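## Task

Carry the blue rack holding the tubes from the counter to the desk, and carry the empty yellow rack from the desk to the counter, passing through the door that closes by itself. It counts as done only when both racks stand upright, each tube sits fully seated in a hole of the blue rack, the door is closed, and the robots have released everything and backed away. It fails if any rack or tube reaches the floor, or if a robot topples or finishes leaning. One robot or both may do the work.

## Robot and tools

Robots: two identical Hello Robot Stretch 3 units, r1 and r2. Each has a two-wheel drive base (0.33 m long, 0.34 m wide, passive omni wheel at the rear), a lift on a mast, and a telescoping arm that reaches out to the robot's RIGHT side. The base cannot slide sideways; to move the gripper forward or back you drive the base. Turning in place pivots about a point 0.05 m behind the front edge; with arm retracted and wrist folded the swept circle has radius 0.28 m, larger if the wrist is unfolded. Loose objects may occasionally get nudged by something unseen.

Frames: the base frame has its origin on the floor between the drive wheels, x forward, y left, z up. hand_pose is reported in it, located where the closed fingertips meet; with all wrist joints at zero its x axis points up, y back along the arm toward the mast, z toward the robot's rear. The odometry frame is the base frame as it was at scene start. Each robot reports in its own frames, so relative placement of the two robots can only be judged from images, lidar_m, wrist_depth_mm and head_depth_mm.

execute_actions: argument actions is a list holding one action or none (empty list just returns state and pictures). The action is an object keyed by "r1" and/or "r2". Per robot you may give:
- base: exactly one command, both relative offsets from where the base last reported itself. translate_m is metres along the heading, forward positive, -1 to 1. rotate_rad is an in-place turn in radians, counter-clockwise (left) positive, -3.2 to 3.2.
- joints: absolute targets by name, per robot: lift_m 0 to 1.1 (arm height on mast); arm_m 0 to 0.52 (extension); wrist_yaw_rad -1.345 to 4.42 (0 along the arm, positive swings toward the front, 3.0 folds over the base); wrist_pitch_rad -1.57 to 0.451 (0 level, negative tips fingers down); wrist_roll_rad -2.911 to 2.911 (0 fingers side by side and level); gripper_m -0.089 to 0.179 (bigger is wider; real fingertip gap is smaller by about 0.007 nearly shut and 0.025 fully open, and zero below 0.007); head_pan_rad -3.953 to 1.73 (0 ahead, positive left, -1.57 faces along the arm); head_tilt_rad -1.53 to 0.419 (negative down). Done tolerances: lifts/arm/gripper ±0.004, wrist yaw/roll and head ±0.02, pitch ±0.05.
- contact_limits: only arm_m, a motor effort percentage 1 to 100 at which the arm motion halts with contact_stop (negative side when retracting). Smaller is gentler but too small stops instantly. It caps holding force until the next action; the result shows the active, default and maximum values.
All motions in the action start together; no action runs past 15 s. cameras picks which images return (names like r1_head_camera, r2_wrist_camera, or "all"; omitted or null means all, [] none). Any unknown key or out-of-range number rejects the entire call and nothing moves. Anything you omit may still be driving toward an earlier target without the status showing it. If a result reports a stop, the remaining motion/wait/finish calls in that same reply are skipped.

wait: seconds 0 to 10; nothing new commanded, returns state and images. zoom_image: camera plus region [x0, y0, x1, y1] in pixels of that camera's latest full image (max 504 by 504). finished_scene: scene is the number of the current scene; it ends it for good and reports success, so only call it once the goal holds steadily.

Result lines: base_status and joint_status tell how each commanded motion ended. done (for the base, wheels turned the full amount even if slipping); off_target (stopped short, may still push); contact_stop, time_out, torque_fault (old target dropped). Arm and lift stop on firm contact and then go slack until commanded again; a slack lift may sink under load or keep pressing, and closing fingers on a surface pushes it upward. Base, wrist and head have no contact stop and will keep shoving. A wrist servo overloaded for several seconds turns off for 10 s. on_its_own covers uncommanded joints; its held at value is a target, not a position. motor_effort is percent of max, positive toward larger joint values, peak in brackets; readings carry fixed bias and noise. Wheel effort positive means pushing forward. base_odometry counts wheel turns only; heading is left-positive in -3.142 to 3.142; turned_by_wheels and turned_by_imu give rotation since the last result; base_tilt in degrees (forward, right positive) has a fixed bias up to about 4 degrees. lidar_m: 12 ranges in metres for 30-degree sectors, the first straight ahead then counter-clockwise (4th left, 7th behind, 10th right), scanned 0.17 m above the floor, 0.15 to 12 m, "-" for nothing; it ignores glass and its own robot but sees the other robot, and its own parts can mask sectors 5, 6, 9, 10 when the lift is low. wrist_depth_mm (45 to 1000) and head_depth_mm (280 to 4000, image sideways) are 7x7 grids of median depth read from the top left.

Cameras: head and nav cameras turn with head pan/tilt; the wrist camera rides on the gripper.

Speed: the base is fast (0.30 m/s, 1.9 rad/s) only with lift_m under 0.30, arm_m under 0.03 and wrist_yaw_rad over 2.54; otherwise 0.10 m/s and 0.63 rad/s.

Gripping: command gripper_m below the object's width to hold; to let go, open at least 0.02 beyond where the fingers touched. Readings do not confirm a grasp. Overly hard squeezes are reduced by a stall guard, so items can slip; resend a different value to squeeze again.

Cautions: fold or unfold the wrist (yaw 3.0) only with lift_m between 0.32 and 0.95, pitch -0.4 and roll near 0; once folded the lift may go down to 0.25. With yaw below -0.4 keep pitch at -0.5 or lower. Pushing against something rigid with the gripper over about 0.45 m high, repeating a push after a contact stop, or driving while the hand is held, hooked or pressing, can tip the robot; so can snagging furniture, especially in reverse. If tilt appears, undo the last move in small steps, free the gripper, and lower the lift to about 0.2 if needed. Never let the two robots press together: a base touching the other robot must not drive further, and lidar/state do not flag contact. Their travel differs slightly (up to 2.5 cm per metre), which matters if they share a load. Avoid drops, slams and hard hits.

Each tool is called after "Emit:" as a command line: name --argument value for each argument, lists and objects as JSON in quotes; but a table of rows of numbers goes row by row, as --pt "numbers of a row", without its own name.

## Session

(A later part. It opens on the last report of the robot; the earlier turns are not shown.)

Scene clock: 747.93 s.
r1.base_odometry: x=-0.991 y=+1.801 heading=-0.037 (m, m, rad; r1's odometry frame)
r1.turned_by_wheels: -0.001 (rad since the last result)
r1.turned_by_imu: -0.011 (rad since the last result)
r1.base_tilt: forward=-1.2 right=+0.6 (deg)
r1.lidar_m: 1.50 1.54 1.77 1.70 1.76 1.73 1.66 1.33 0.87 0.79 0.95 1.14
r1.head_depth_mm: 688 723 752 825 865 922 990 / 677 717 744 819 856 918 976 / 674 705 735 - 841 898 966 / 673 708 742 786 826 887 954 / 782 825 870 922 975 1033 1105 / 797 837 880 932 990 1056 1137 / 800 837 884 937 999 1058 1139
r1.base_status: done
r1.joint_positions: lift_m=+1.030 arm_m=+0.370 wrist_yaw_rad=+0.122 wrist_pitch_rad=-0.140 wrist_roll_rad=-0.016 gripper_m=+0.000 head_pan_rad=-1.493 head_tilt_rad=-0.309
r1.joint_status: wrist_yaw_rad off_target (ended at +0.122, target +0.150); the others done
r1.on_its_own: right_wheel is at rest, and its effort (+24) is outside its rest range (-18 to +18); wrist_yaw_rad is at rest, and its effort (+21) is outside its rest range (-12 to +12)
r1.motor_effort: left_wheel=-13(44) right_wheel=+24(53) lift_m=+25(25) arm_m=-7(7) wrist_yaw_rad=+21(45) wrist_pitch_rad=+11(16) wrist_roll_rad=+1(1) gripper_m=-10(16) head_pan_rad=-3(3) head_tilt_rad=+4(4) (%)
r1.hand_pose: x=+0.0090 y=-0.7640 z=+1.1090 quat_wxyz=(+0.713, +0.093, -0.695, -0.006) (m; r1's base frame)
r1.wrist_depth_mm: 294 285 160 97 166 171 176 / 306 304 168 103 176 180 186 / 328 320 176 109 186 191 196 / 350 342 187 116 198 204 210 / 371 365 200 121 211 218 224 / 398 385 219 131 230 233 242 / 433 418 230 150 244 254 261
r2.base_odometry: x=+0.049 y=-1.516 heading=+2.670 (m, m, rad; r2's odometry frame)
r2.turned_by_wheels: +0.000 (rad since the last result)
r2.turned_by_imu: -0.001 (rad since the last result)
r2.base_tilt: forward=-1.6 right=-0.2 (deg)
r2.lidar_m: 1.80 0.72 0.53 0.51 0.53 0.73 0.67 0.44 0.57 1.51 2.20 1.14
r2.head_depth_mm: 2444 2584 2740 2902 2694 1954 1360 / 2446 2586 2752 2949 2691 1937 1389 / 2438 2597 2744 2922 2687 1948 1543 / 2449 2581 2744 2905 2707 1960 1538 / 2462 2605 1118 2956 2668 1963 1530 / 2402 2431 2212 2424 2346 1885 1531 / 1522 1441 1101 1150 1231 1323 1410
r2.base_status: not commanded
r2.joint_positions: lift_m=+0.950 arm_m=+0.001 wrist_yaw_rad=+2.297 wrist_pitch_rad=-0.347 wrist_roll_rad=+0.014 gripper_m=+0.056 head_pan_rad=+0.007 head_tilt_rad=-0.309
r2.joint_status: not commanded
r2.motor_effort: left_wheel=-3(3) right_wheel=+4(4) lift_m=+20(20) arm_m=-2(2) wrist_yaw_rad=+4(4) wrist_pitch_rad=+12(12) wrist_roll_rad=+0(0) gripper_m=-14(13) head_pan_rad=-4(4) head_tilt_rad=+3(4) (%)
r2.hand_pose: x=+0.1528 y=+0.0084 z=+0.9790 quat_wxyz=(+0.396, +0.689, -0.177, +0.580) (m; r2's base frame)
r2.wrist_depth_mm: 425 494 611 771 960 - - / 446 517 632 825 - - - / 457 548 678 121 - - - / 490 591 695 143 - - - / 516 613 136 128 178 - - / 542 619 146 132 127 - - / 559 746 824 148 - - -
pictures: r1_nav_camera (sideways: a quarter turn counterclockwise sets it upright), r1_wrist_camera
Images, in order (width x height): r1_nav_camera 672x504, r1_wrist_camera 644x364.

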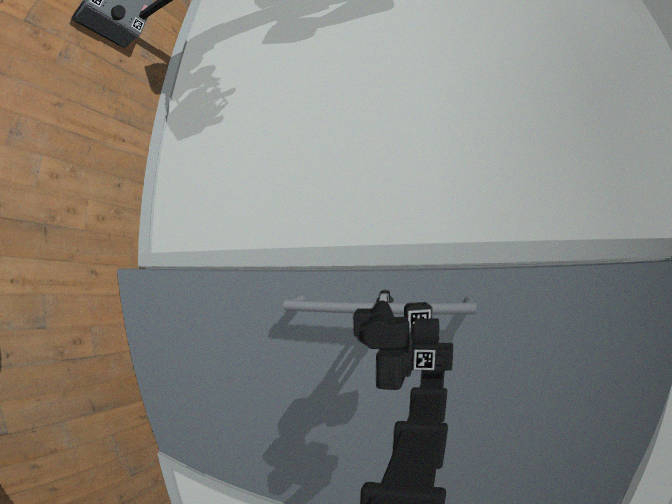

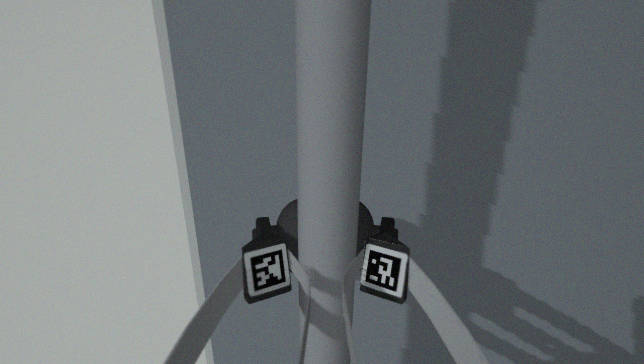

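Emit:
execute_actions --actions '[{"r1":{"base":{"translate_m":-0.117},"joints":{"arm_m":0.187,"wrist_yaw_rad":0.35}}}]' --cameras '[]'

Emit:
execute_actions --actions '[{"r1":{"base":{"translate_m":-0.16},"joints":{"arm_m":0.027,"wrist_yaw_rad":0.6}}}]' --cameras '["r1_wrist_camera","r1_nav_camera"]'

Scene clock: 767.93 s.
r1.base_odometry: x=-1.108 y=+1.805 heading=-0.037 (m, m, rad; r1's odometry frame)
r1.turned_by_wheels: +0.000 (rad since the last result)
r1.turned_by_imu: -0.054 (rad since the last result)
r1.base_tilt: forward=-1.1 right=+0.6 (deg)
r1.lidar_m: 1.24 1.63 1.79 1.69 1.73 1.64 1.55 1.42 0.77 0.58 0.58 1.24
r1.head_depth_mm: 577 613 648 - - 822 897 / 553 587 620 - - 777 840 / 532 562 597 - - 739 793 / 510 534 566 - - 692 747 / 491 514 542 569 608 633 704 / 478 502 533 564 603 644 693 / 787 824 874 925 986 1056 1127
r1.base_status: done
r1.joint_positions: lift_m=+1.030 arm_m=+0.187 wrist_yaw_rad=+0.365 wrist_pitch_rad=-0.138 wrist_roll_rad=-0.016 gripper_m=+0.000 head_pan_rad=-1.494 head_tilt_rad=-0.309
r1.joint_status: all done
r1.motor_effort: left_wheel=+5(52) right_wheel=-11(42) lift_m=+24(25) arm_m=-6(14) wrist_yaw_rad=-11(45) wrist_pitch_rad=+10(14) wrist_roll_rad=+1(1) gripper_m=-9(14) head_pan_rad=-3(4) head_tilt_rad=+4(4) (%)
r1.hand_pose: x=+0.0678 y=-0.5664 z=+1.1094 quat_wxyz=(+0.708, +0.176, -0.679, +0.081) (m; r1's base frame)
r1.wrist_depth_mm: 595 538 157 97 170 177 185 / 621 584 166 103 181 188 197 / 683 612 175 109 191 200 209 / 731 673 185 115 204 214 225 / 805 723 194 121 216 227 241 / 888 782 209 131 236 246 258 / 971 868 226 184 249 266 283
r2.base_odometry: x=+0.049 y=-1.516 heading=+2.670 (m, m, rad; r2's odometry frame)
r2.turned_by_wheels: +0.000 (rad since the last result)
r2.turned_by_imu: -0.001 (rad since the last result)
r2.base_tilt: forward=-1.8 right=-0.1 (deg)
r2.lidar_m: 1.10 0.72 0.53 0.51 0.53 0.73 0.67 0.44 0.57 1.51 2.20 1.24
r2.head_depth_mm: 2427 2552 2735 2893 2708 1967 1456 / 2462 2604 2755 2941 2710 1959 1456 / 2451 2581 2747 2950 2696 1944 1532 / 2439 2590 2673 2925 2695 1957 1537 / 2441 2573 2701 2850 2542 1816 1447 / 956 1061 1189 1352 1574 1748 1539 / 1604 1763 1909 2865 2438 1974 1536
r2.base_status: not commanded
r2.joint_positions: lift_m=+0.950 arm_m=+0.001 wrist_yaw_rad=+2.297 wrist_pitch_rad=-0.347 wrist_roll_rad=+0.014 gripper_m=+0.056 head_pan_rad=+0.007 head_tilt_rad=-0.309
r2.joint_status: not commanded
r2.motor_effort: left_wheel=-4(3) right_wheel=+4(4) lift_m=+20(20) arm_m=-1(2) wrist_yaw_rad=+4(4) wrist_pitch_rad=+13(13) wrist_roll_rad=+0(0) gripper_m=-13(13) head_pan_rad=-4(4) head_tilt_rad=+5(4) (%)
r2.hand_pose: x=+0.1528 y=+0.0084 z=+0.9790 quat_wxyz=(+0.396, +0.689, -0.177, +0.580) (m; r2's base frame)
r2.wrist_depth_mm: 423 490 597 773 - - - / 444 517 619 820 - - - / 465 545 681 121 - - - / 493 590 698 143 - - - / 515 617 136 128 178 - - / 551 630 147 133 127 - - / 564 731 834 148 - - -
pictures: none
No camera images: the call's "cameras" was empty. Leave "cameras" out to get every camera's image.

Scene clock: 770.83 s.
r1.base_odometry: x=-1.268 y=+1.811 heading=-0.037 (m, m, rad; r1's odometry frame)
r1.turned_by_wheels: +0.000 (rad since the last result)
r1.turned_by_imu: -0.045 (rad since the last result)
r1.base_tilt: forward=-1.2 right=+0.5 (deg)
r1.lidar_m: 1.39 1.77 1.80 1.67 1.70 1.51 1.40 1.42 0.77 0.44 0.41 1.22
r1.head_depth_mm: 537 580 630 683 - - - / 487 522 561 609 642 - - / 446 474 507 546 575 - - / 411 435 461 491 - - - / 380 401 425 447 - - 541 / 355 360 318 337 355 448 414 / 332 345 365 385 403 429 455
r1.base_status: done
r1.joint_positions: lift_m=+1.030 arm_m=+0.027 wrist_yaw_rad=+0.528 wrist_pitch_rad=-0.136 wrist_roll_rad=-0.016 gripper_m=+0.000 head_pan_rad=-1.494 head_tilt_rad=-0.308
r1.joint_status: wrist_yaw_rad off_target (ended at +0.528, target +0.600); the others done
r1.on_its_own: wrist_yaw_rad is held at +0.535, not at your +0.600, by its stall guard, which is not easing now
r1.motor_effort: left_wheel=-1(51) right_wheel=-2(28) lift_m=+24(24) arm_m=-6(14) wrist_yaw_rad=+4(58) wrist_pitch_rad=+9(12) wrist_roll_rad=+1(1) gripper_m=-8(16) head_pan_rad=-3(3) head_tilt_rad=+4(5) (%)
r1.hand_pose: x=+0.1049 y=-0.3889 z=+1.1101 quat_wxyz=(+0.699, +0.230, -0.663, +0.140) (m; r1's base frame)
r1.wrist_depth_mm: 937 147 154 99 183 198 218 / - 156 162 105 192 212 236 / - 989 170 111 203 226 253 / - - 180 118 217 242 274 / - - 188 124 238 263 297 / - - 196 133 255 284 330 / - - 218 145 265 313 366
r2.base_odometry: x=+0.049 y=-1.516 heading=+2.670 (m, m, rad; r2's odometry frame)
r2.turned_by_wheels: +0.000 (rad since the last result)
r2.turned_by_imu: -0.001 (rad since the last result)
r2.base_tilt: forward=-1.7 right=-0.2 (deg)
r2.lidar_m: 1.20 0.72 0.53 0.51 0.53 0.73 0.67 0.44 0.57 1.51 2.20 1.39
r2.head_depth_mm: 2446 2515 2749 2919 2700 1646 1545 / 2460 2592 2735 2921 2716 1711 1532 / 2467 2566 2712 2930 2695 1976 1528 / 1054 1112 1178 1257 1347 1496 1490 / 1198 1277 1368 1469 1589 1736 1536 / 1392 1500 1624 1768 1943 1945 1540 / 1644 1762 1908 2868 2430 1945 1536
r2.base_status: not commanded
r2.joint_positions: lift_m=+0.950 arm_m=+0.001 wrist_yaw_rad=+2.297 wrist_pitch_rad=-0.347 wrist_roll_rad=+0.014 gripper_m=+0.056 head_pan_rad=+0.007 head_tilt_rad=-0.309
r2.joint_status: not commanded
r2.motor_effort: left_wheel=-3(3) right_wheel=+4(4) lift_m=+20(20) arm_m=-2(2) wrist_yaw_rad=+4(4) wrist_pitch_rad=+12(12) wrist_roll_rad=+0(0) gripper_m=-13(13) head_pan_rad=-4(4) head_tilt_rad=+3(4) (%)
r2.hand_pose: x=+0.1528 y=+0.0084 z=+0.9790 quat_wxyz=(+0.396, +0.689, -0.177, +0.580) (m; r2's base frame)
r2.wrist_depth_mm: 425 492 606 789 - - 826 / 437 524 638 827 - - 921 / 463 556 677 121 - - - / 489 589 685 143 - - - / 515 614 136 128 177 - - / 543 625 147 133 127 - - / 565 744 839 148 - - -
pictures: r1_nav_camera (sideways: a quarter turn counterclockwise sets it upright), r1_wrist_camera
Images, in order (width x height): r1_nav_camera 672x504, r1_wrist_camera 644x364.

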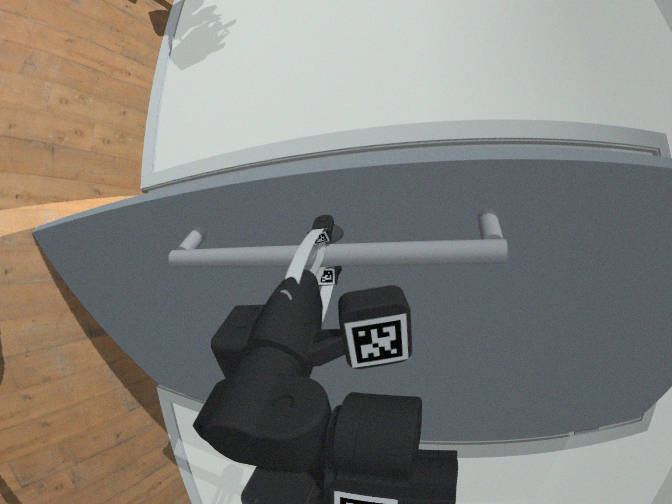

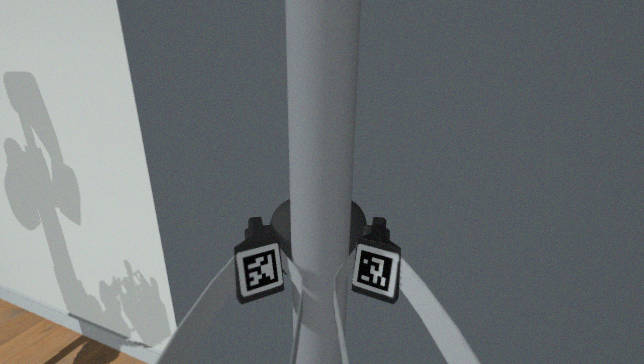

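Emit:
execute_actions --actions '[{"r1":{"base":{"translate_m":-0.17},"joints":{"arm_m":0.0,"wrist_yaw_rad":0.9}}}]' --cameras '["r1_nav_camera"]'

Scene clock: 783.30 s.
r1.base_odometry: x=-1.438 y=+1.817 heading=-0.037 (m, m, rad; r1's odometry frame)
r1.turned_by_wheels: +0.000 (rad since the last result)
r1.turned_by_imu: -0.286 (rad since the last result)
r1.base_tilt: forward=-1.0 right=+0.5 (deg)
r1.lidar_m: 1.52 1.87 2.01 1.65 1.63 1.62 1.29 1.28 1.26 0.56 0.34 0.33
r1.head_depth_mm: 992 1054 1109 1196 1272 - - / 950 1016 1076 1142 1213 - - / 876 958 1020 1083 1154 - - / 674 725 780 849 924 1013 1152 / 548 581 616 657 727 823 - / 462 484 510 537 554 - - / 399 415 434 453 466 - -
r1.base_status: done
r1.joint_positions: lift_m=+1.030 arm_m=+0.000 wrist_yaw_rad=+0.977 wrist_pitch_rad=-0.139 wrist_roll_rad=-0.015 gripper_m=+0.000 head_pan_rad=-1.494 head_tilt_rad=-0.306
r1.joint_status: wrist_yaw_rad off_target (ended at +0.977, target +0.900); the others done
r1.on_its_own: wrist_yaw_rad is held at +0.963, not at your +0.900, by its stall guard, which is not easing now
r1.motor_effort: left_wheel=+2(100) right_wheel=-9(63) lift_m=+23(25) arm_m=+3(15) wrist_yaw_rad=-11(74) wrist_pitch_rad=+10(15) wrist_roll_rad=+1(1) gripper_m=-8(22) head_pan_rad=-1(3) head_tilt_rad=+3(4) (%)
r1.hand_pose: x=+0.1861 y=-0.2850 z=+1.1093 quat_wxyz=(+0.651, +0.372, -0.595, +0.290) (m; r1's base frame)
r1.wrist_depth_mm: - 143 154 97 184 203 227 / - 151 161 103 195 216 246 / - 161 169 109 207 232 263 / - 173 179 116 222 252 288 / - - 185 122 238 271 317 / - - 195 132 262 294 352 / - - 216 222 272 326 390
r2.base_odometry: x=+0.049 y=-1.516 heading=+2.670 (m, m, rad; r2's odometry frame)
r2.turned_by_wheels: +0.000 (rad since the last result)
r2.turned_by_imu: -0.001 (rad since the last result)
r2.base_tilt: forward=-1.7 right=-0.3 (deg)
r2.lidar_m: 1.33 0.72 0.53 0.51 0.53 0.73 0.67 0.44 0.57 1.51 2.21 1.53
r2.head_depth_mm: 2442 2538 2719 2949 2671 1707 1543 / 2440 2605 2745 2948 2718 1771 1536 / 1158 1229 1308 1387 1486 1620 1537 / 1254 1326 1402 1500 1602 1717 1542 / 1368 1457 1554 1656 1786 1861 1534 / 1496 1607 1716 1848 2028 1972 1532 / 1648 1774 1896 2830 2442 1970 1538
r2.base_status: not commanded
r2.joint_positions: lift_m=+0.950 arm_m=+0.001 wrist_yaw_rad=+2.297 wrist_pitch_rad=-0.347 wrist_roll_rad=+0.014 gripper_m=+0.056 head_pan_rad=+0.007 head_tilt_rad=-0.309
r2.joint_status: not commanded
r2.motor_effort: left_wheel=-3(3) right_wheel=+4(4) lift_m=+20(20) arm_m=-2(2) wrist_yaw_rad=+3(4) wrist_pitch_rad=+12(12) wrist_roll_rad=+0(0) gripper_m=-13(12) head_pan_rad=-4(4) head_tilt_rad=+3(4) (%)
r2.hand_pose: x=+0.1528 y=+0.0084 z=+0.9790 quat_wxyz=(+0.396, +0.689, -0.177, +0.580) (m; r2's base frame)
r2.wrist_depth_mm: 421 489 604 771 - - 973 / 437 517 633 829 - - - / 466 551 665 121 - - - / 487 578 682 142 - - - / 510 620 136 128 177 - - / 543 635 147 134 127 - - / 569 748 830 148 - - -
pictures: r1_nav_camera (sideways: a quarter turn counterclockwise sets it upright)
Images, in order (width x height): r1_nav_camera 672x504.

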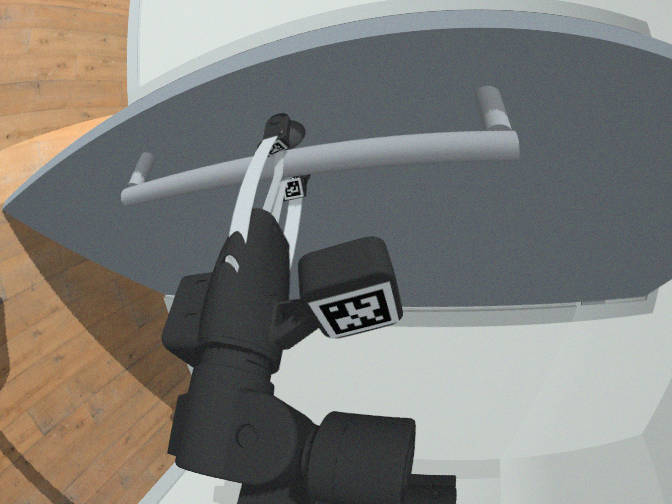

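Emit:
execute_actions --actions '[{"r1":{"base":{"translate_m":-0.15},"joints":{"wrist_yaw_rad":1.1}}}]' --cameras '["r1_nav_camera","r2_nav_camera"]'

Scene clock: 805.07 s.
r1.base_odometry: x=-1.588 y=+1.823 heading=-0.037 (m, m, rad; r1's odometry frame)
r1.turned_by_wheels: +0.000 (rad since the last result)
r1.turned_by_imu: +0.001 (rad since the last result)
r1.base_tilt: forward=-1.1 right=+0.6 (deg)
r1.lidar_m: 1.66 2.01 1.99 1.59 1.57 1.44 1.16 1.14 1.24 0.70 0.34 0.31
r1.head_depth_mm: 1048 1109 1186 1268 1344 - - / 1010 1076 1142 1211 1279 - - / 981 1034 1097 1171 1241 - - / 935 996 1051 1113 1195 1277 1372 / 763 809 862 919 1003 1141 1239 / 589 614 648 681 708 - - / 480 499 519 541 553 - -
r1.base_status: done
r1.joint_positions: lift_m=+1.030 arm_m=+0.000 wrist_yaw_rad=+1.100 wrist_pitch_rad=-0.139 wrist_roll_rad=-0.015 gripper_m=+0.000 head_pan_rad=-1.494 head_tilt_rad=-0.306
r1.joint_status: all done
r1.motor_effort: left_wheel=+0(12) right_wheel=-5(18) lift_m=+23(23) arm_m=-5(6) wrist_yaw_rad=+0(35) wrist_pitch_rad=+10(11) wrist_roll_rad=+1(1) gripper_m=-8(12) head_pan_rad=-2(3) head_tilt_rad=+3(3) (%)
r1.hand_pose: x=+0.2018 y=-0.2589 z=+1.1094 quat_wxyz=(+0.632, +0.408, -0.571, +0.330) (m; r1's base frame)
r1.wrist_depth_mm: - 140 152 97 186 209 238 / - 148 159 102 197 225 259 / - 157 167 109 211 242 280 / - 168 176 116 224 261 308 / - - 184 121 246 281 340 / - - 192 132 268 311 380 / - - 213 224 277 345 430
r2.base_odometry: x=+0.049 y=-1.516 heading=+2.670 (m, m, rad; r2's odometry frame)
r2.turned_by_wheels: +0.000 (rad since the last result)
r2.turned_by_imu: -0.001 (rad since the last result)
r2.base_tilt: forward=-1.6 right=-0.2 (deg)
r2.lidar_m: 1.45 0.72 0.53 0.51 0.53 0.73 0.67 0.44 0.57 1.51 2.20 1.67
r2.head_depth_mm: 2442 2542 2726 2931 2688 1845 1537 / 1272 2518 1554 2895 2527 1890 1527 / 1298 1373 1445 1533 1634 1744 1537 / 1375 1450 1539 1634 1749 1836 1536 / 1460 1551 1643 1751 1887 1952 1537 / 1556 1650 1760 1905 2068 1966 1532 / 1649 1757 1911 2858 2437 1956 1535
r2.base_status: not commanded
r2.joint_positions: lift_m=+0.950 arm_m=+0.001 wrist_yaw_rad=+2.297 wrist_pitch_rad=-0.347 wrist_roll_rad=+0.014 gripper_m=+0.056 head_pan_rad=+0.007 head_tilt_rad=-0.309
r2.joint_status: not commanded
r2.motor_effort: left_wheel=-3(3) right_wheel=+4(4) lift_m=+20(20) arm_m=-2(2) wrist_yaw_rad=+4(4) wrist_pitch_rad=+12(12) wrist_roll_rad=+0(0) gripper_m=-13(13) head_pan_rad=-4(4) head_tilt_rad=+4(4) (%)
r2.hand_pose: x=+0.1528 y=+0.0084 z=+0.9790 quat_wxyz=(+0.396, +0.689, -0.177, +0.580) (m; r2's base frame)
r2.wrist_depth_mm: 421 489 606 774 - - - / 441 519 634 809 - - - / 462 549 669 121 - - - / 487 583 698 143 - - - / 514 614 136 128 177 - - / 552 623 147 134 127 - - / 567 750 826 148 - - -
pictures: r1_nav_camera (sideways: a quarter turn counterclockwise sets it upright), r2_nav_camera (sideways: a quarter turn counterclockwise sets it upright)
Images, in order (width x height): r1_nav_camera 672x504, r2_nav_camera 672x504.

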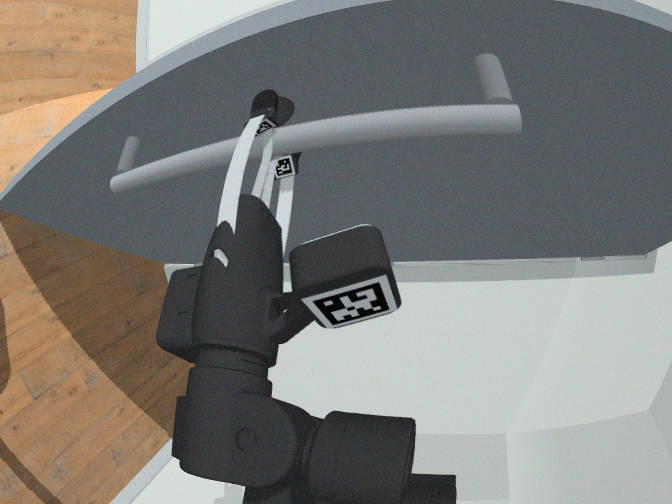

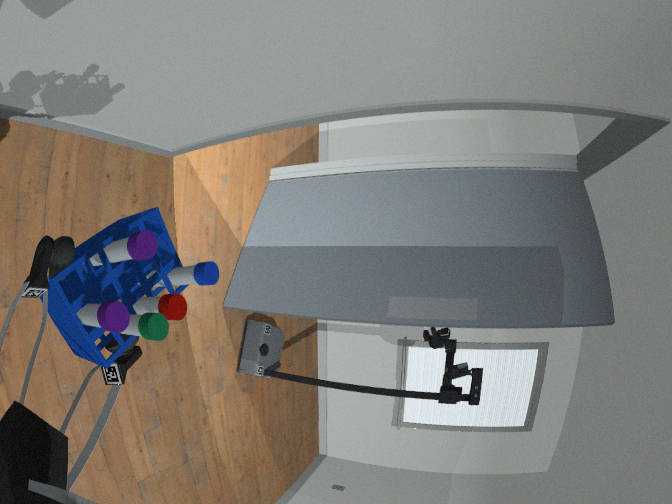

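Emit:
execute_actions --actions '[{"r1":{"base":{"translate_m":-0.12},"joints":{"wrist_yaw_rad":1.17}},"r2":{"base":{"translate_m":1.0}}}]' --cameras '["r2_nav_camera"]'

Scene clock: 832.37 s.
r1.base_odometry: x=-1.707 y=+1.827 heading=-0.036 (m, m, rad; r1's odometry frame)
r1.turned_by_wheels: +0.000 (rad since the last result)
r1.turned_by_imu: -0.001 (rad since the last result)
r1.base_tilt: forward=-1.1 right=+0.5 (deg)
r1.lidar_m: 0.93 2.12 1.93 1.54 1.53 1.30 1.04 1.03 1.12 0.92 0.34 0.30
r1.head_depth_mm: 1092 1157 1228 1319 1399 - - / 1057 1122 1194 1262 1346 - - / 1026 1081 1148 1219 1293 - - / 989 1042 1104 1176 1257 1335 1417 / 957 1011 1061 1121 1199 1281 1342 / 809 839 879 924 961 - - / 596 616 638 659 674 - -
r1.base_status: done
r1.joint_positions: lift_m=+1.030 arm_m=+0.000 wrist_yaw_rad=+1.118 wrist_pitch_rad=-0.138 wrist_roll_rad=-0.015 gripper_m=+0.000 head_pan_rad=-1.494 head_tilt_rad=-0.306
r1.joint_status: wrist_yaw_rad off_target (ended at +1.118, target +1.170)
r1.on_its_own: wrist_yaw_rad is held at +1.126, not at your +1.170, by its stall guard, which is not easing now
r1.motor_effort: left_wheel=-2(11) right_wheel=-4(13) lift_m=+23(23) arm_m=-5(5) wrist_yaw_rad=+6(27) wrist_pitch_rad=+10(10) wrist_roll_rad=+1(1) gripper_m=-8(11) head_pan_rad=-4(2) head_tilt_rad=+3(3) (%)
r1.hand_pose: x=+0.2039 y=-0.2549 z=+1.1095 quat_wxyz=(+0.629, +0.413, -0.567, +0.336) (m; r1's base frame)
r1.wrist_depth_mm: - 133 150 98 199 237 294 / - 139 157 104 210 256 320 / - 148 164 110 226 275 361 / - 157 174 117 240 298 404 / - 167 178 123 270 330 455 / - - 185 132 295 371 530 / - - 211 144 300 420 635
r2.base_odometry: x=-0.842 y=-1.061 heading=+2.670 (m, m, rad; r2's odometry frame)
r2.turned_by_wheels: +0.000 (rad since the last result)
r2.turned_by_imu: -0.004 (rad since the last result)
r2.base_tilt: forward=-1.6 right=-0.2 (deg)
r2.lidar_m: 0.64 0.81 2.53 0.49 0.52 0.72 1.42 1.45 1.96 2.12 1.03 0.63
r2.head_depth_mm: 500 525 553 584 618 657 703 / 518 546 575 609 648 691 739 / 538 568 601 639 679 729 782 / 559 592 629 667 714 765 828 / 585 618 656 701 751 811 882 / 609 647 688 738 795 863 938 / 638 678 724 780 845 920 1008
r2.base_status: done
r2.joint_positions: lift_m=+0.950 arm_m=+0.001 wrist_yaw_rad=+2.297 wrist_pitch_rad=-0.347 wrist_roll_rad=+0.014 gripper_m=+0.056 head_pan_rad=+0.007 head_tilt_rad=-0.309
r2.joint_status: not commanded
r2.motor_effort: left_wheel=-4(5) right_wheel=+3(8) lift_m=+20(20) arm_m=-2(2) wrist_yaw_rad=+3(4) wrist_pitch_rad=+12(12) wrist_roll_rad=+0(0) gripper_m=-13(13) head_pan_rad=-4(3) head_tilt_rad=+3(4) (%)
r2.hand_pose: x=+0.1528 y=+0.0084 z=+0.9790 quat_wxyz=(+0.396, +0.689, -0.177, +0.580) (m; r2's base frame)
r2.wrist_depth_mm: - - - - 731 532 422 / - - - - 687 555 433 / - - - 121 701 567 444 / - - - 143 697 589 456 / - - 136 129 178 609 468 / - - 146 133 127 617 482 / 547 - - 148 859 613 501
pictures: r2_nav_camera (sideways: a quarter turn counterclockwise sets it upright)
Images, in order (width x height): r2_nav_camera 672x504.

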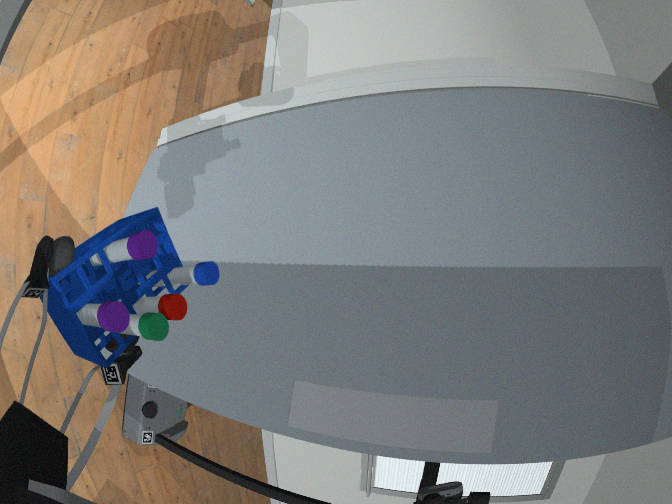

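Emit:
execute_actions --actions '[{"r2":{"base":{"rotate_rad":0.88}}}]' --cameras '[]'

Emit:
execute_actions --actions '[{"r2":{"base":{"translate_m":0.55}}}]' --cameras '["r2_nav_camera"]'

Scene clock: 846.87 s.
r1.base_odometry: x=-1.707 y=+1.827 heading=-0.036 (m, m, rad; r1's odometry frame)
r1.turned_by_wheels: +0.000 (rad since the last result)
r1.turned_by_imu: -0.001 (rad since the last result)
r1.base_tilt: forward=-1.1 right=+0.5 (deg)
r1.lidar_m: 0.93 2.12 1.92 1.54 1.53 1.30 1.04 1.03 1.12 0.92 0.34 0.30
r1.head_depth_mm: 1093 1157 1233 1318 1407 - - / 1058 1120 1197 1267 1348 - - / 1029 1077 1146 1219 1302 - - / 992 1046 1108 1170 1256 1332 1425 / 960 1003 1059 1126 1194 1275 1361 / 809 841 882 924 961 - - / 595 618 637 657 672 - -
r1.base_status: not commanded
r1.joint_positions: lift_m=+1.030 arm_m=+0.000 wrist_yaw_rad=+1.118 wrist_pitch_rad=-0.138 wrist_roll_rad=-0.015 gripper_m=+0.000 head_pan_rad=-1.494 head_tilt_rad=-0.306
r1.joint_status: not commanded
r1.on_its_own: wrist_yaw_rad is held at +1.126, not at your +1.170, by its stall guard, which is not easing now
r1.motor_effort: left_wheel=-2(2) right_wheel=-3(3) lift_m=+23(23) arm_m=-5(5) wrist_yaw_rad=+7(6) wrist_pitch_rad=+10(10) wrist_roll_rad=+1(1) gripper_m=-8(9) head_pan_rad=-3(3) head_tilt_rad=+3(3) (%)
r1.hand_pose: x=+0.2039 y=-0.2549 z=+1.1095 quat_wxyz=(+0.629, +0.413, -0.567, +0.336) (m; r1's base frame)
r1.wrist_depth_mm: - 134 150 98 199 239 292 / - 139 157 104 211 256 321 / - 148 165 110 227 275 356 / - 157 174 117 243 299 398 / - 168 180 124 268 331 458 / - - 185 132 295 370 531 / - - 211 144 300 416 636
r2.base_odometry: x=-0.842 y=-1.061 heading=-2.734 (m, m, rad; r2's odometry frame)
r2.turned_by_wheels: +0.880 (rad since the last result)
r2.turned_by_imu: +0.875 (rad since the last result)
r2.base_tilt: forward=-1.6 right=-0.2 (deg)
r2.lidar_m: 2.18 0.49 0.50 0.62 1.22 1.42 1.71 2.13 2.14 0.63 0.63 0.72
r2.head_depth_mm: 1807 1849 1017 1064 1103 1145 1156 / 1988 2088 2175 2292 2367 1955 1501 / 2174 2288 2434 2539 2544 1945 1537 / 2438 2570 2704 2932 2700 1959 1537 / 2754 2881 3043 3237 2694 1971 1538 / 2654 2790 2831 3067 2689 1955 1538 / 2499 2596 2649 2860 2708 1966 1544
r2.base_status: done
r2.joint_positions: lift_m=+0.950 arm_m=+0.001 wrist_yaw_rad=+2.297 wrist_pitch_rad=-0.347 wrist_roll_rad=+0.014 gripper_m=+0.056 head_pan_rad=+0.007 head_tilt_rad=-0.309
r2.joint_status: not commanded
r2.motor_effort: left_wheel=-3(9) right_wheel=+4(9) lift_m=+20(20) arm_m=-2(2) wrist_yaw_rad=+4(4) wrist_pitch_rad=+12(12) wrist_roll_rad=+0(0) gripper_m=-13(14) head_pan_rad=-4(4) head_tilt_rad=+3(4) (%)
r2.hand_pose: x=+0.1528 y=+0.0084 z=+0.9790 quat_wxyz=(+0.396, +0.689, -0.177, +0.580) (m; r2's base frame)
r2.wrist_depth_mm: 463 455 444 - - - - / 499 492 487 - - - - / 539 537 525 121 - - - / 600 593 570 143 - - - / 681 662 135 128 177 - - / 744 747 146 133 127 - - / 854 857 784 148 - - 911
pictures: none
No camera images: the call's "cameras" was empty. Leave "cameras" out to get every camera's image.

Scene clock: 853.30 s.
r1.base_odometry: x=-1.707 y=+1.827 heading=-0.036 (m, m, rad; r1's odometry frame)
r1.turned_by_wheels: +0.000 (rad since the last result)
r1.turned_by_imu: -0.001 (rad since the last result)
r1.base_tilt: forward=-1.1 right=+0.6 (deg)
r1.lidar_m: 1.81 2.12 1.93 1.54 1.53 1.30 1.04 1.03 1.12 0.92 0.34 0.30
r1.head_depth_mm: 1094 1159 1230 1315 1414 - - / 1057 1117 1191 1265 1340 - - / 1027 1082 1148 1224 1309 - - / 989 1045 1109 1173 1243 1336 1417 / 954 1005 1065 1127 1198 1279 1369 / 806 839 880 927 963 - - / 595 615 638 658 674 - -
r1.base_status: not commanded
r1.joint_positions: lift_m=+1.030 arm_m=+0.000 wrist_yaw_rad=+1.118 wrist_pitch_rad=-0.138 wrist_roll_rad=-0.015 gripper_m=+0.000 head_pan_rad=-1.494 head_tilt_rad=-0.306
r1.joint_status: not commanded
r1.on_its_own: wrist_yaw_rad is held at +1.126, not at your +1.170, by its stall guard, which is not easing now
r1.motor_effort: left_wheel=-2(2) right_wheel=-3(3) lift_m=+23(23) arm_m=-5(5) wrist_yaw_rad=+6(7) wrist_pitch_rad=+10(10) wrist_roll_rad=+1(1) gripper_m=-8(8) head_pan_rad=-2(3) head_tilt_rad=+3(3) (%)
r1.hand_pose: x=+0.2039 y=-0.2549 z=+1.1095 quat_wxyz=(+0.629, +0.413, -0.567, +0.336) (m; r1's base frame)
r1.wrist_depth_mm: - 133 150 98 199 236 296 / - 139 157 104 212 255 322 / - 148 166 110 226 277 357 / - 158 173 117 244 300 403 / - 168 179 123 270 335 454 / - - 185 132 294 371 529 / - - 212 144 302 416 625
r2.base_odometry: x=-1.347 y=-1.279 heading=-2.734 (m, m, rad; r2's odometry frame)
r2.turned_by_wheels: +0.000 (rad since the last result)
r2.turned_by_imu: -0.002 (rad since the last result)
r2.base_tilt: forward=-1.5 right=-0.3 (deg)
r2.lidar_m: 1.75 1.77 2.24 0.35 0.34 1.86 2.15 2.55 0.56 0.48 0.47 0.54
r2.head_depth_mm: 1427 1495 1560 1640 1722 1774 1539 / 1574 1644 1733 1818 1912 1893 1532 / 1741 1820 1934 2024 2176 1961 1540 / 1944 2054 2148 2308 2433 1950 1544 / 2192 2332 2381 2529 2435 1968 1538 / 2204 2321 2333 2590 2632 1946 1537 / 2065 2162 2217 2365 2431 1950 1537
r2.base_status: done
r2.joint_positions: lift_m=+0.950 arm_m=+0.001 wrist_yaw_rad=+2.297 wrist_pitch_rad=-0.347 wrist_roll_rad=+0.014 gripper_m=+0.056 head_pan_rad=+0.007 head_tilt_rad=-0.309
r2.joint_status: not commanded
r2.motor_effort: left_wheel=-3(5) right_wheel=+3(9) lift_m=+21(20) arm_m=-2(2) wrist_yaw_rad=+4(3) wrist_pitch_rad=+13(12) wrist_roll_rad=+0(1) gripper_m=-13(13) head_pan_rad=-3(3) head_tilt_rad=+4(4) (%)
r2.hand_pose: x=+0.1528 y=+0.0084 z=+0.9790 quat_wxyz=(+0.396, +0.689, -0.177, +0.580) (m; r2's base frame)
r2.wrist_depth_mm: - - - - - - - / - - - - - - - / - - - 122 - - - / - - - 142 - - - / - - 136 128 178 - - / - - 147 134 127 - - / - - - 149 - - -
pictures: r2_nav_camera (sideways: a quarter turn counterclockwise sets it upright)
Images, in order (width x height): r2_nav_camera 672x504.

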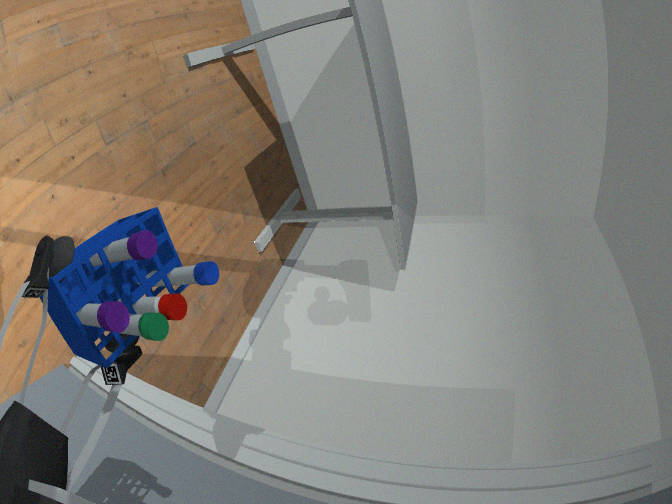

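Emit:
execute_actions --actions '[{"r2":{"base":{"translate_m":0.85},"joints":{"lift_m":1.03}}}]' --cameras '[]'

Emit:
execute_actions --actions '[{"r2":{"base":{"rotate_rad":2.29},"joints":{"head_pan_rad":-1.4,"head_tilt_rad":-0.7}},"r1":{"base":{"translate_m":0.15},"joints":{"wrist_yaw_rad":1.0}}}]' --cameras '["r2_nav_camera","r1_nav_camera"]'

Scene clock: 883.63 s.
r1.base_odometry: x=-1.707 y=+1.827 heading=-0.036 (m, m, rad; r1's odometry frame)
r1.turned_by_wheels: +0.000 (rad since the last result)
r1.turned_by_imu: -0.002 (rad since the last result)
r1.base_tilt: forward=-1.0 right=+0.6 (deg)
r1.lidar_m: 1.80 2.12 1.93 1.54 1.53 1.30 1.04 1.03 1.12 0.92 0.34 0.30
r1.head_depth_mm: 1099 1162 1236 1318 1405 - - / 1059 1119 1188 1263 1348 - - / 1024 1083 1146 1217 1300 - - / 992 1046 1107 1176 1252 1336 1422 / 953 1001 1058 1117 1204 1294 1351 / 805 840 882 925 964 - - / 597 617 637 658 672 - -
r1.base_status: not commanded
r1.joint_positions: lift_m=+1.030 arm_m=+0.000 wrist_yaw_rad=+1.118 wrist_pitch_rad=-0.138 wrist_roll_rad=-0.015 gripper_m=+0.000 head_pan_rad=-1.494 head_tilt_rad=-0.306
r1.joint_status: not commanded
r1.on_its_own: wrist_yaw_rad is held at +1.126, not at your +1.170, by its stall guard, which is not easing now
r1.motor_effort: left_wheel=-2(2) right_wheel=-3(3) lift_m=+23(23) arm_m=-5(5) wrist_yaw_rad=+6(6) wrist_pitch_rad=+10(10) wrist_roll_rad=+1(1) gripper_m=-9(9) head_pan_rad=-2(3) head_tilt_rad=+3(3) (%)
r1.hand_pose: x=+0.2039 y=-0.2549 z=+1.1095 quat_wxyz=(+0.629, +0.413, -0.567, +0.336) (m; r1's base frame)
r1.wrist_depth_mm: - 133 149 98 199 237 294 / - 139 158 104 212 256 322 / - 148 166 110 225 280 358 / - 157 175 116 244 304 398 / - 167 180 123 271 332 452 / - - 185 132 293 374 524 / - - 210 144 302 417 627
r2.base_odometry: x=-2.127 y=-1.616 heading=-2.734 (m, m, rad; r2's odometry frame)
r2.turned_by_wheels: +0.000 (rad since the last result)
r2.turned_by_imu: -0.004 (rad since the last result)
r2.base_tilt: forward=-1.6 right=-0.2 (deg)
r2.lidar_m: 1.08 1.56 1.29 1.93 2.89 0.98 2.83 0.51 0.45 0.57 0.88 0.89
r2.head_depth_mm: 871 904 948 993 1041 1094 1148 / 950 994 1044 1098 1157 1223 1294 / 1048 1107 1162 1230 1304 1389 1446 / 1175 1237 1320 1347 1497 1608 1580 / 1327 1410 1510 1139 1728 1829 - / 1491 1583 1674 1143 1309 1423 1494 / 1437 1502 1567 1143 1712 1798 1540
r2.base_status: done
r2.joint_positions: lift_m=+1.030 arm_m=+0.001 wrist_yaw_rad=+2.297 wrist_pitch_rad=-0.347 wrist_roll_rad=+0.014 gripper_m=+0.056 head_pan_rad=+0.007 head_tilt_rad=-0.309
r2.joint_status: all done
r2.motor_effort: left_wheel=-3(5) right_wheel=+3(9) lift_m=+26(28) arm_m=-2(2) wrist_yaw_rad=+4(4) wrist_pitch_rad=+13(13) wrist_roll_rad=+0(0) gripper_m=-13(13) head_pan_rad=-4(4) head_tilt_rad=+3(4) (%)
r2.hand_pose: x=+0.1527 y=+0.0084 z=+1.0586 quat_wxyz=(+0.396, +0.689, -0.177, +0.580) (m; r2's base frame)
r2.wrist_depth_mm: - - - - - - 911 / 852 893 853 884 951 - 881 / - - - 121 - - 846 / - - - 143 - - 880 / - - 135 128 177 - 884 / - - 147 133 127 - 855 / - - - 148 - - 847
pictures: none
No camera images: the call's "cameras" was empty. Leave "cameras" out to get every camera's image.

Scene clock: 888.20 s.
r1.base_odometry: x=-1.558 y=+1.822 heading=-0.036 (m, m, rad; r1's odometry frame)
r1.turned_by_wheels: +0.000 (rad since the last result)
r1.turned_by_imu: +0.000 (rad since the last result)
r1.base_tilt: forward=-1.1 right=+0.5 (deg)
r1.lidar_m: 1.72 1.98 2.00 1.60 1.58 1.48 1.18 1.17 1.27 0.66 0.34 0.31
r1.head_depth_mm: 1034 1102 1172 1244 1339 - - / 998 1056 1119 1197 1267 - - / 964 1022 1085 1151 1227 - - / 918 977 1030 1091 1165 1269 1344 / 696 740 790 840 917 1030 1122 / 554 580 608 642 665 - - / 458 475 494 516 529 - -
r1.base_status: done
r1.joint_positions: lift_m=+1.030 arm_m=+0.000 wrist_yaw_rad=+1.081 wrist_pitch_rad=-0.139 wrist_roll_rad=-0.015 gripper_m=+0.000 head_pan_rad=-1.494 head_tilt_rad=-0.306
r1.joint_status: wrist_yaw_rad off_target (ended at +1.081, target +1.000)
r1.on_its_own: wrist_yaw_rad is held at +1.073, not at your +1.000, by its stall guard, which is not easing now
r1.motor_effort: left_wheel=+0(15) right_wheel=-6(17) lift_m=+23(23) arm_m=+2(4) wrist_yaw_rad=-6(45) wrist_pitch_rad=+11(11) wrist_roll_rad=+1(1) gripper_m=-7(14) head_pan_rad=-3(3) head_tilt_rad=+3(3) (%)
r1.hand_pose: x=+0.1996 y=-0.2628 z=+1.1094 quat_wxyz=(+0.635, +0.403, -0.575, +0.324) (m; r1's base frame)
r1.wrist_depth_mm: - 141 153 97 185 206 234 / - 150 159 102 194 220 254 / - 158 168 109 209 237 275 / - 169 177 115 223 258 301 / - - 184 121 241 278 330 / - - 192 132 264 301 366 / - - 214 224 275 337 411
r2.base_odometry: x=-2.127 y=-1.616 heading=-0.444 (m, m, rad; r2's odometry frame)
r2.turned_by_wheels: +2.290 (rad since the last result)
r2.turned_by_imu: +2.278 (rad since the last result)
r2.base_tilt: forward=-1.7 right=-0.1 (deg)
r2.lidar_m: 1.66 0.98 0.99 0.46 0.48 0.67 0.88 0.92 1.20 1.56 1.29 2.27
r2.head_depth_mm: 1287 963 - - - - 1202 / 1312 963 777 - - - 1177 / 1333 963 1705 - 1582 - - / 1358 964 1764 1923 1647 1496 - / 1373 963 1821 1977 1648 1460 - / 1381 965 1857 1996 1653 - - / 1416 967 1408 1856 1652 - -
r2.base_status: done
r2.joint_positions: lift_m=+1.030 arm_m=+0.001 wrist_yaw_rad=+2.297 wrist_pitch_rad=-0.347 wrist_roll_rad=+0.014 gripper_m=+0.056 head_pan_rad=-1.393 head_tilt_rad=-0.691
r2.joint_status: all done
r2.motor_effort: left_wheel=-3(8) right_wheel=+4(8) lift_m=+26(26) arm_m=-2(1) wrist_yaw_rad=+3(4) wrist_pitch_rad=+13(13) wrist_roll_rad=+0(0) gripper_m=-13(13) head_pan_rad=-4(50) head_tilt_rad=-4(24) (%)
r2.hand_pose: x=+0.1527 y=+0.0084 z=+1.0586 quat_wxyz=(+0.396, +0.689, -0.177, +0.580) (m; r2's base frame)
r2.wrist_depth_mm: 745 - - - 993 - - / 736 - - - - - - / 706 - - 121 - - - / 685 - - 143 - - - / 671 - 136 128 178 - - / 652 944 146 133 127 - - / 636 - - 148 - - -
pictures: r1_nav_camera (sideways: a quarter turn counterclockwise sets it upright), r2_nav_camera (sideways: a quarter turn counterclockwise sets it upright)
Images, in order (width x height): r1_nav_camera 672x504, r2_nav_camera 672x504.

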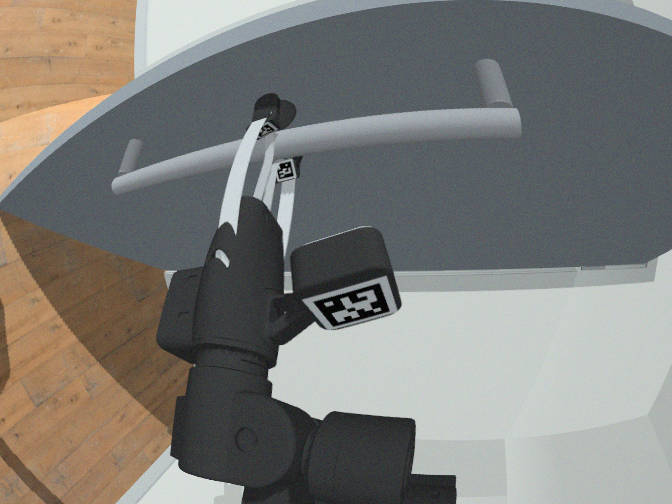

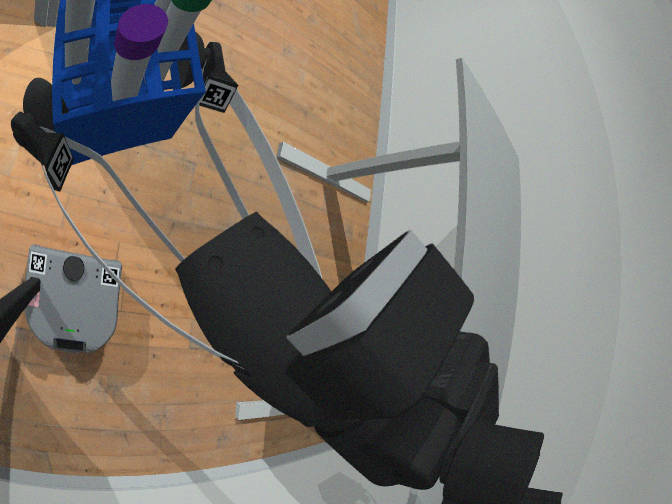

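Emit:
execute_actions --actions '[{"r2":{"base":{"rotate_rad":-0.9}},"r1":{"base":{"translate_m":0.18},"joints":{"wrist_yaw_rad":1.0}}}]' --cameras '[]'

Emit:
execute_actions --actions '[{"r2":{"base":{"translate_m":0.4}},"r1":{"joints":{"gripper_m":0.12}}}]' --cameras '["r1_nav_camera"]'

Emit:
execute_actions --actions '[{"r2":{"base":{"rotate_rad":0.9},"joints":{"wrist_yaw_rad":0.0}},"r1":{"base":{"translate_m":-0.3}}}]' --cameras '["r1_nav_camera","r2_nav_camera"]'

Scene clock: 906.33 s.
r1.base_odometry: x=-1.378 y=+1.815 heading=-0.036 (m, m, rad; r1's odometry frame)
r1.turned_by_wheels: +0.000 (rad since the last result)
r1.turned_by_imu: -0.002 (rad since the last result)
r1.base_tilt: forward=-1.2 right=+0.7 (deg)
r1.lidar_m: 1.60 1.82 1.95 1.67 1.65 1.69 1.35 1.33 1.23 0.52 0.34 0.34
r1.head_depth_mm: 961 1018 1091 1160 1241 - - / 920 974 1036 1106 1188 - - / 737 802 875 970 1058 - - / 596 637 684 738 801 879 998 / 498 528 559 595 657 742 - / 429 451 474 501 517 - - / 377 393 410 429 441 - -
r1.base_status: done
r1.joint_positions: lift_m=+1.030 arm_m=+0.000 wrist_yaw_rad=+0.923 wrist_pitch_rad=-0.138 wrist_roll_rad=-0.015 gripper_m=+0.000 head_pan_rad=-1.494 head_tilt_rad=-0.306
r1.joint_status: wrist_yaw_rad off_target (ended at +0.923, target +1.000)
r1.on_its_own: wrist_yaw_rad is held at +0.938, not at your +1.000, by its stall guard, which is not easing now
r1.motor_effort: left_wheel=-3(12) right_wheel=+1(13) lift_m=+23(23) arm_m=-5(5) wrist_yaw_rad=+12(34) wrist_pitch_rad=+9(11) wrist_roll_rad=+1(1) gripper_m=-9(13) head_pan_rad=-1(3) head_tilt_rad=+3(3) (%)
r1.hand_pose: x=+0.1783 y=-0.2965 z=+1.1097 quat_wxyz=(+0.658, +0.356, -0.605, +0.273) (m; r1's base frame)
r1.wrist_depth_mm: - 144 153 98 182 200 225 / - 152 160 103 192 215 243 / - 162 169 109 206 228 262 / - - 177 116 218 248 283 / - - 186 123 239 266 309 / - - 194 132 259 292 345 / - - 217 143 269 324 382
r2.base_odometry: x=-2.127 y=-1.616 heading=-1.344 (m, m, rad; r2's odometry frame)
r2.turned_by_wheels: -0.900 (rad since the last result)
r2.turned_by_imu: -0.897 (rad since the last result)
r2.base_tilt: forward=-1.7 right=-0.1 (deg)
r2.lidar_m: 1.30 2.74 1.11 0.99 0.64 0.45 0.51 0.81 0.88 0.97 1.20 1.56
r2.head_depth_mm: 865 947 - - - - 1199 / 948 1040 1136 - - - 1174 / 1040 1156 1285 - 1582 - - / 1158 1251 1476 1849 1642 1489 - / 1300 1024 1731 1928 1597 1451 - / 1466 966 1359 1794 1649 - - / 1413 965 1763 1911 1697 - -
r2.base_status: done
r2.joint_positions: lift_m=+1.030 arm_m=+0.001 wrist_yaw_rad=+2.297 wrist_pitch_rad=-0.347 wrist_roll_rad=+0.014 gripper_m=+0.056 head_pan_rad=-1.393 head_tilt_rad=-0.691
r2.joint_status: not commanded
r2.motor_effort: left_wheel=+4(8) right_wheel=-4(8) lift_m=+26(26) arm_m=-2(2) wrist_yaw_rad=+3(4) wrist_pitch_rad=+13(13) wrist_roll_rad=+0(0) gripper_m=-12(14) head_pan_rad=-4(3) head_tilt_rad=-3(4) (%)
r2.hand_pose: x=+0.1527 y=+0.0084 z=+1.0586 quat_wxyz=(+0.396, +0.689, -0.177, +0.580) (m; r2's base frame)
r2.wrist_depth_mm: 820 - - - - - - / 794 - - - - - - / 846 - - 121 - - 724 / 909 - - 142 - - - / - - 136 128 178 - - / - - 146 134 127 - - / - - - 148 - - -
pictures: none
No camera images: the call's "cameras" was empty. Leave "cameras" out to get every camera's image.

Scene clock: 911.57 s.
r1.base_odometry: x=-1.378 y=+1.815 heading=-0.036 (m, m, rad; r1's odometry frame)
r1.turned_by_wheels: +0.000 (rad since the last result)
r1.turned_by_imu: -0.001 (rad since the last result)
r1.base_tilt: forward=-1.1 right=+0.6 (deg)
r1.lidar_m: 1.60 1.82 1.95 1.67 1.65 1.69 1.35 1.33 1.23 0.98 0.97 1.05
r1.head_depth_mm: 965 1027 1088 1157 1237 - - / 928 983 1043 1111 1187 - - / 909 954 1009 1074 1136 - - / 878 919 978 1035 1104 1176 1254 / 853 896 942 1003 1051 1163 - / 824 869 916 965 992 - - / 801 841 881 935 969 - -
r1.base_status: not commanded
r1.joint_positions: lift_m=+1.030 arm_m=+0.000 wrist_yaw_rad=+0.936 wrist_pitch_rad=-0.138 wrist_roll_rad=-0.015 gripper_m=+0.120 head_pan_rad=-1.494 head_tilt_rad=-0.306
r1.joint_status: all done
r1.on_its_own: wrist_yaw_rad is held at +0.938, not at your +1.000, by its stall guard, which is not easing now
r1.motor_effort: left_wheel=+0(3) right_wheel=+1(1) lift_m=+23(23) arm_m=-4(5) wrist_yaw_rad=+2(12) wrist_pitch_rad=+10(10) wrist_roll_rad=+1(1) gripper_m=+0(79) head_pan_rad=-4(2) head_tilt_rad=+3(3) (%)
r1.hand_pose: x=+0.1802 y=-0.2939 z=+1.1097 quat_wxyz=(+0.656, +0.360, -0.602, +0.277) (m; r1's base frame)
r1.wrist_depth_mm: - - 907 793 696 601 543 / - - 1000 828 709 639 575 / - - - 889 752 647 587 / - - - 926 793 695 613 / - - - - 842 713 648 / - - - - 880 732 648 / - - - - 943 800 682
r2.base_odometry: x=-2.037 y=-2.006 heading=-1.344 (m, m, rad; r2's odometry frame)
r2.turned_by_wheels: +0.000 (rad since the last result)
r2.turned_by_imu: -0.001 (rad since the last result)
r2.base_tilt: forward=-1.5 right=-0.3 (deg)
r2.lidar_m: 0.90 2.20 1.84 0.98 0.86 0.82 0.84 1.14 1.13 1.10 1.27 1.26
r2.head_depth_mm: 1131 961 - - - - 1199 / 1233 962 751 - - - 1179 / 1354 963 709 - 1568 - - / 1414 968 681 1885 1651 1483 - / 1310 963 681 1836 1649 1456 - / 1236 962 680 1680 1650 - - / 1153 965 681 561 1653 - -
r2.base_status: done
r2.joint_positions: lift_m=+1.030 arm_m=+0.001 wrist_yaw_rad=+2.297 wrist_pitch_rad=-0.347 wrist_roll_rad=+0.014 gripper_m=+0.056 head_pan_rad=-1.393 head_tilt_rad=-0.691
r2.joint_status: not commanded
r2.motor_effort: left_wheel=+4(10) right_wheel=-4(5) lift_m=+26(26) arm_m=-2(2) wrist_yaw_rad=+4(4) wrist_pitch_rad=+13(13) wrist_roll_rad=+0(0) gripper_m=-13(14) head_pan_rad=-4(3) head_tilt_rad=-3(3) (%)
r2.hand_pose: x=+0.1527 y=+0.0084 z=+1.0586 quat_wxyz=(+0.396, +0.689, -0.177, +0.580) (m; r2's base frame)
r2.wrist_depth_mm: - - - - - - - / - - - - - - - / - - - 121 - 620 641 / - - - 143 - 510 455 / - - 136 128 177 - 372 / - - 147 133 127 - 795 / - - - 149 - 927 -
pictures: r1_nav_camera (sideways: a quarter turn counterclockwise sets it upright)
Images, in order (width x height): r1_nav_camera 672x504.

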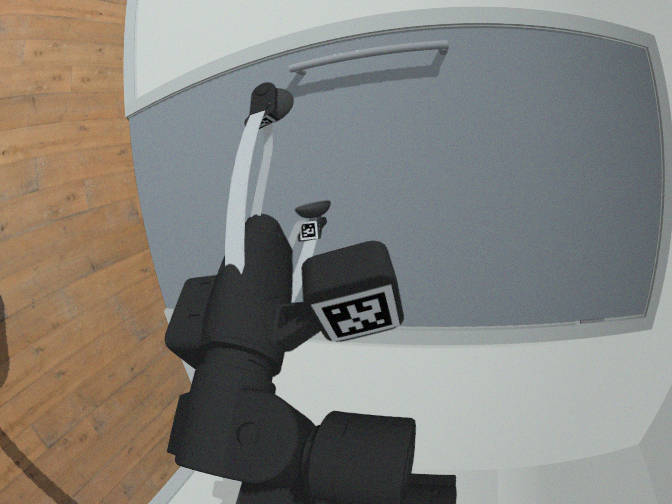

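Scene clock: 915.50 s.
r1.base_odometry: x=-1.677 y=+1.826 heading=-0.036 (m, m, rad; r1's odometry frame)
r1.turned_by_wheels: +0.000 (rad since the last result)
r1.turned_by_imu: +0.001 (rad since the last result)
r1.base_tilt: forward=-1.1 right=+0.6 (deg)
r1.lidar_m: 1.79 2.09 1.94 1.55 1.54 1.34 1.07 1.06 1.15 1.10 1.09 1.18
r1.head_depth_mm: 1084 1151 1224 1311 1379 - - / 1047 1105 1175 1256 1326 - - / 1007 1071 1134 1208 1283 - - / 979 1038 1094 1166 1238 1313 1393 / 948 994 1055 1111 1175 1312 - / 927 971 1031 1084 1124 - - / 898 945 988 1049 1091 - -
r1.base_status: done
r1.joint_positions: lift_m=+1.030 arm_m=+0.000 wrist_yaw_rad=+0.936 wrist_pitch_rad=-0.138 wrist_roll_rad=-0.015 gripper_m=+0.120 head_pan_rad=-1.494 head_tilt_rad=-0.306
r1.joint_status: not commanded
r1.on_its_own: wrist_yaw_rad is held at +0.938, not at your +1.000, by its stall guard, which is not easing now
r1.motor_effort: left_wheel=+0(6) right_wheel=+1(5) lift_m=+23(23) arm_m=-4(4) wrist_yaw_rad=+1(1) wrist_pitch_rad=+9(10) wrist_roll_rad=+1(1) gripper_m=+0(1) head_pan_rad=-3(2) head_tilt_rad=+3(3) (%)
r1.hand_pose: x=+0.1803 y=-0.2939 z=+1.1097 quat_wxyz=(+0.656, +0.360, -0.602, +0.277) (m; r1's base frame)
r1.wrist_depth_mm: - - - 903 778 715 644 / - - - 970 824 741 661 / - - - - 848 763 687 / - - - - 952 811 700 / - - - - 992 823 738 / - - - - - 835 766 / - - - - - 919 804
r2.base_odometry: x=-2.037 y=-2.006 heading=-0.444 (m, m, rad; r2's odometry frame)
r2.turned_by_wheels: +0.900 (rad since the last result)
r2.turned_by_imu: +0.895 (rad since the last result)
r2.base_tilt: forward=-1.7 right=-0.1 (deg)
r2.lidar_m: 2.64 1.07 0.88 0.85 0.87 1.11 1.13 1.10 1.13 1.26 0.90 1.83
r2.head_depth_mm: 1042 963 - - - - 1154 / 1061 965 - - - - 1177 / 1079 965 694 467 1652 1390 1201 / 1097 962 680 582 1654 1384 1201 / 1117 962 679 583 1640 1384 1206 / 1136 967 680 1097 1415 1355 1200 / 1154 965 680 1775 1648 1394 1201
r2.base_status: done
r2.joint_positions: lift_m=+1.030 arm_m=+0.001 wrist_yaw_rad=+0.003 wrist_pitch_rad=-0.347 wrist_roll_rad=+0.014 gripper_m=+0.056 head_pan_rad=-1.393 head_tilt_rad=-0.691
r2.joint_status: all done
r2.motor_effort: left_wheel=-3(8) right_wheel=+4(8) lift_m=+26(26) arm_m=-2(2) wrist_yaw_rad=-3(4) wrist_pitch_rad=+13(13) wrist_roll_rad=+0(0) gripper_m=-13(14) head_pan_rad=-3(3) head_tilt_rad=-4(4) (%)
r2.hand_pose: x=-0.0207 y=-0.3788 z=+1.0586 quat_wxyz=(+0.692, +0.123, -0.701, -0.122) (m; r2's base frame)
r2.wrist_depth_mm: 890 898 894 880 889 859 864 / 956 795 850 888 906 906 922 / 525 532 548 121 562 616 640 / 394 399 399 142 393 446 463 / 317 322 136 129 178 347 356 / - 286 147 133 127 288 293 / - - - 149 - - 867
pictures: r1_nav_camera (sideways: a quarter turn counterclockwise sets it upright), r2_nav_camera (sideways: a quarter turn counterclockwise sets it upright)
Images, in order (width x height): r1_nav_camera 672x504, r2_nav_camera 672x504.

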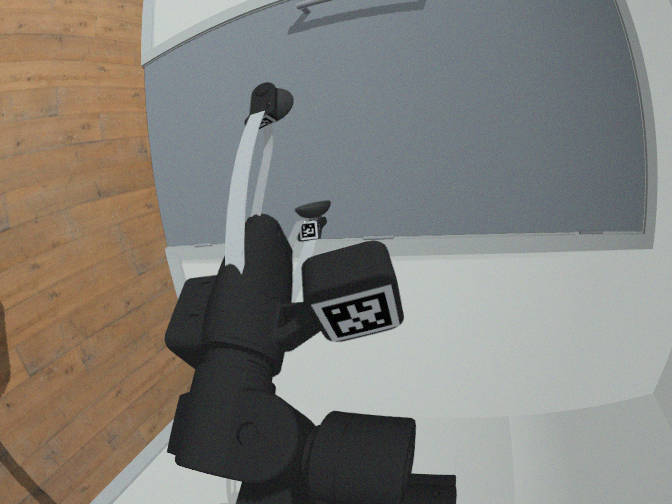

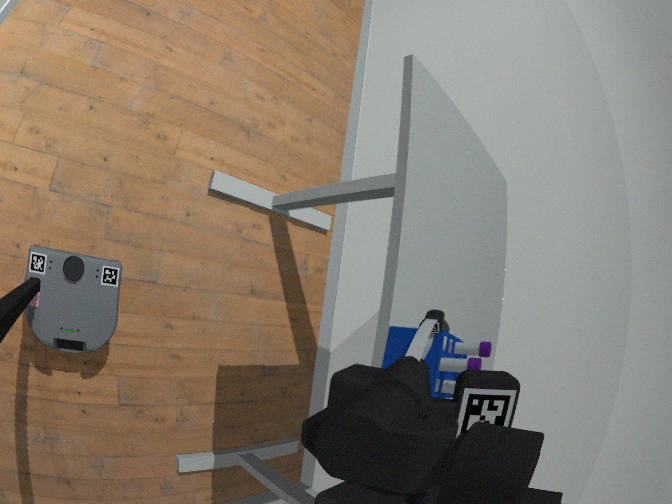

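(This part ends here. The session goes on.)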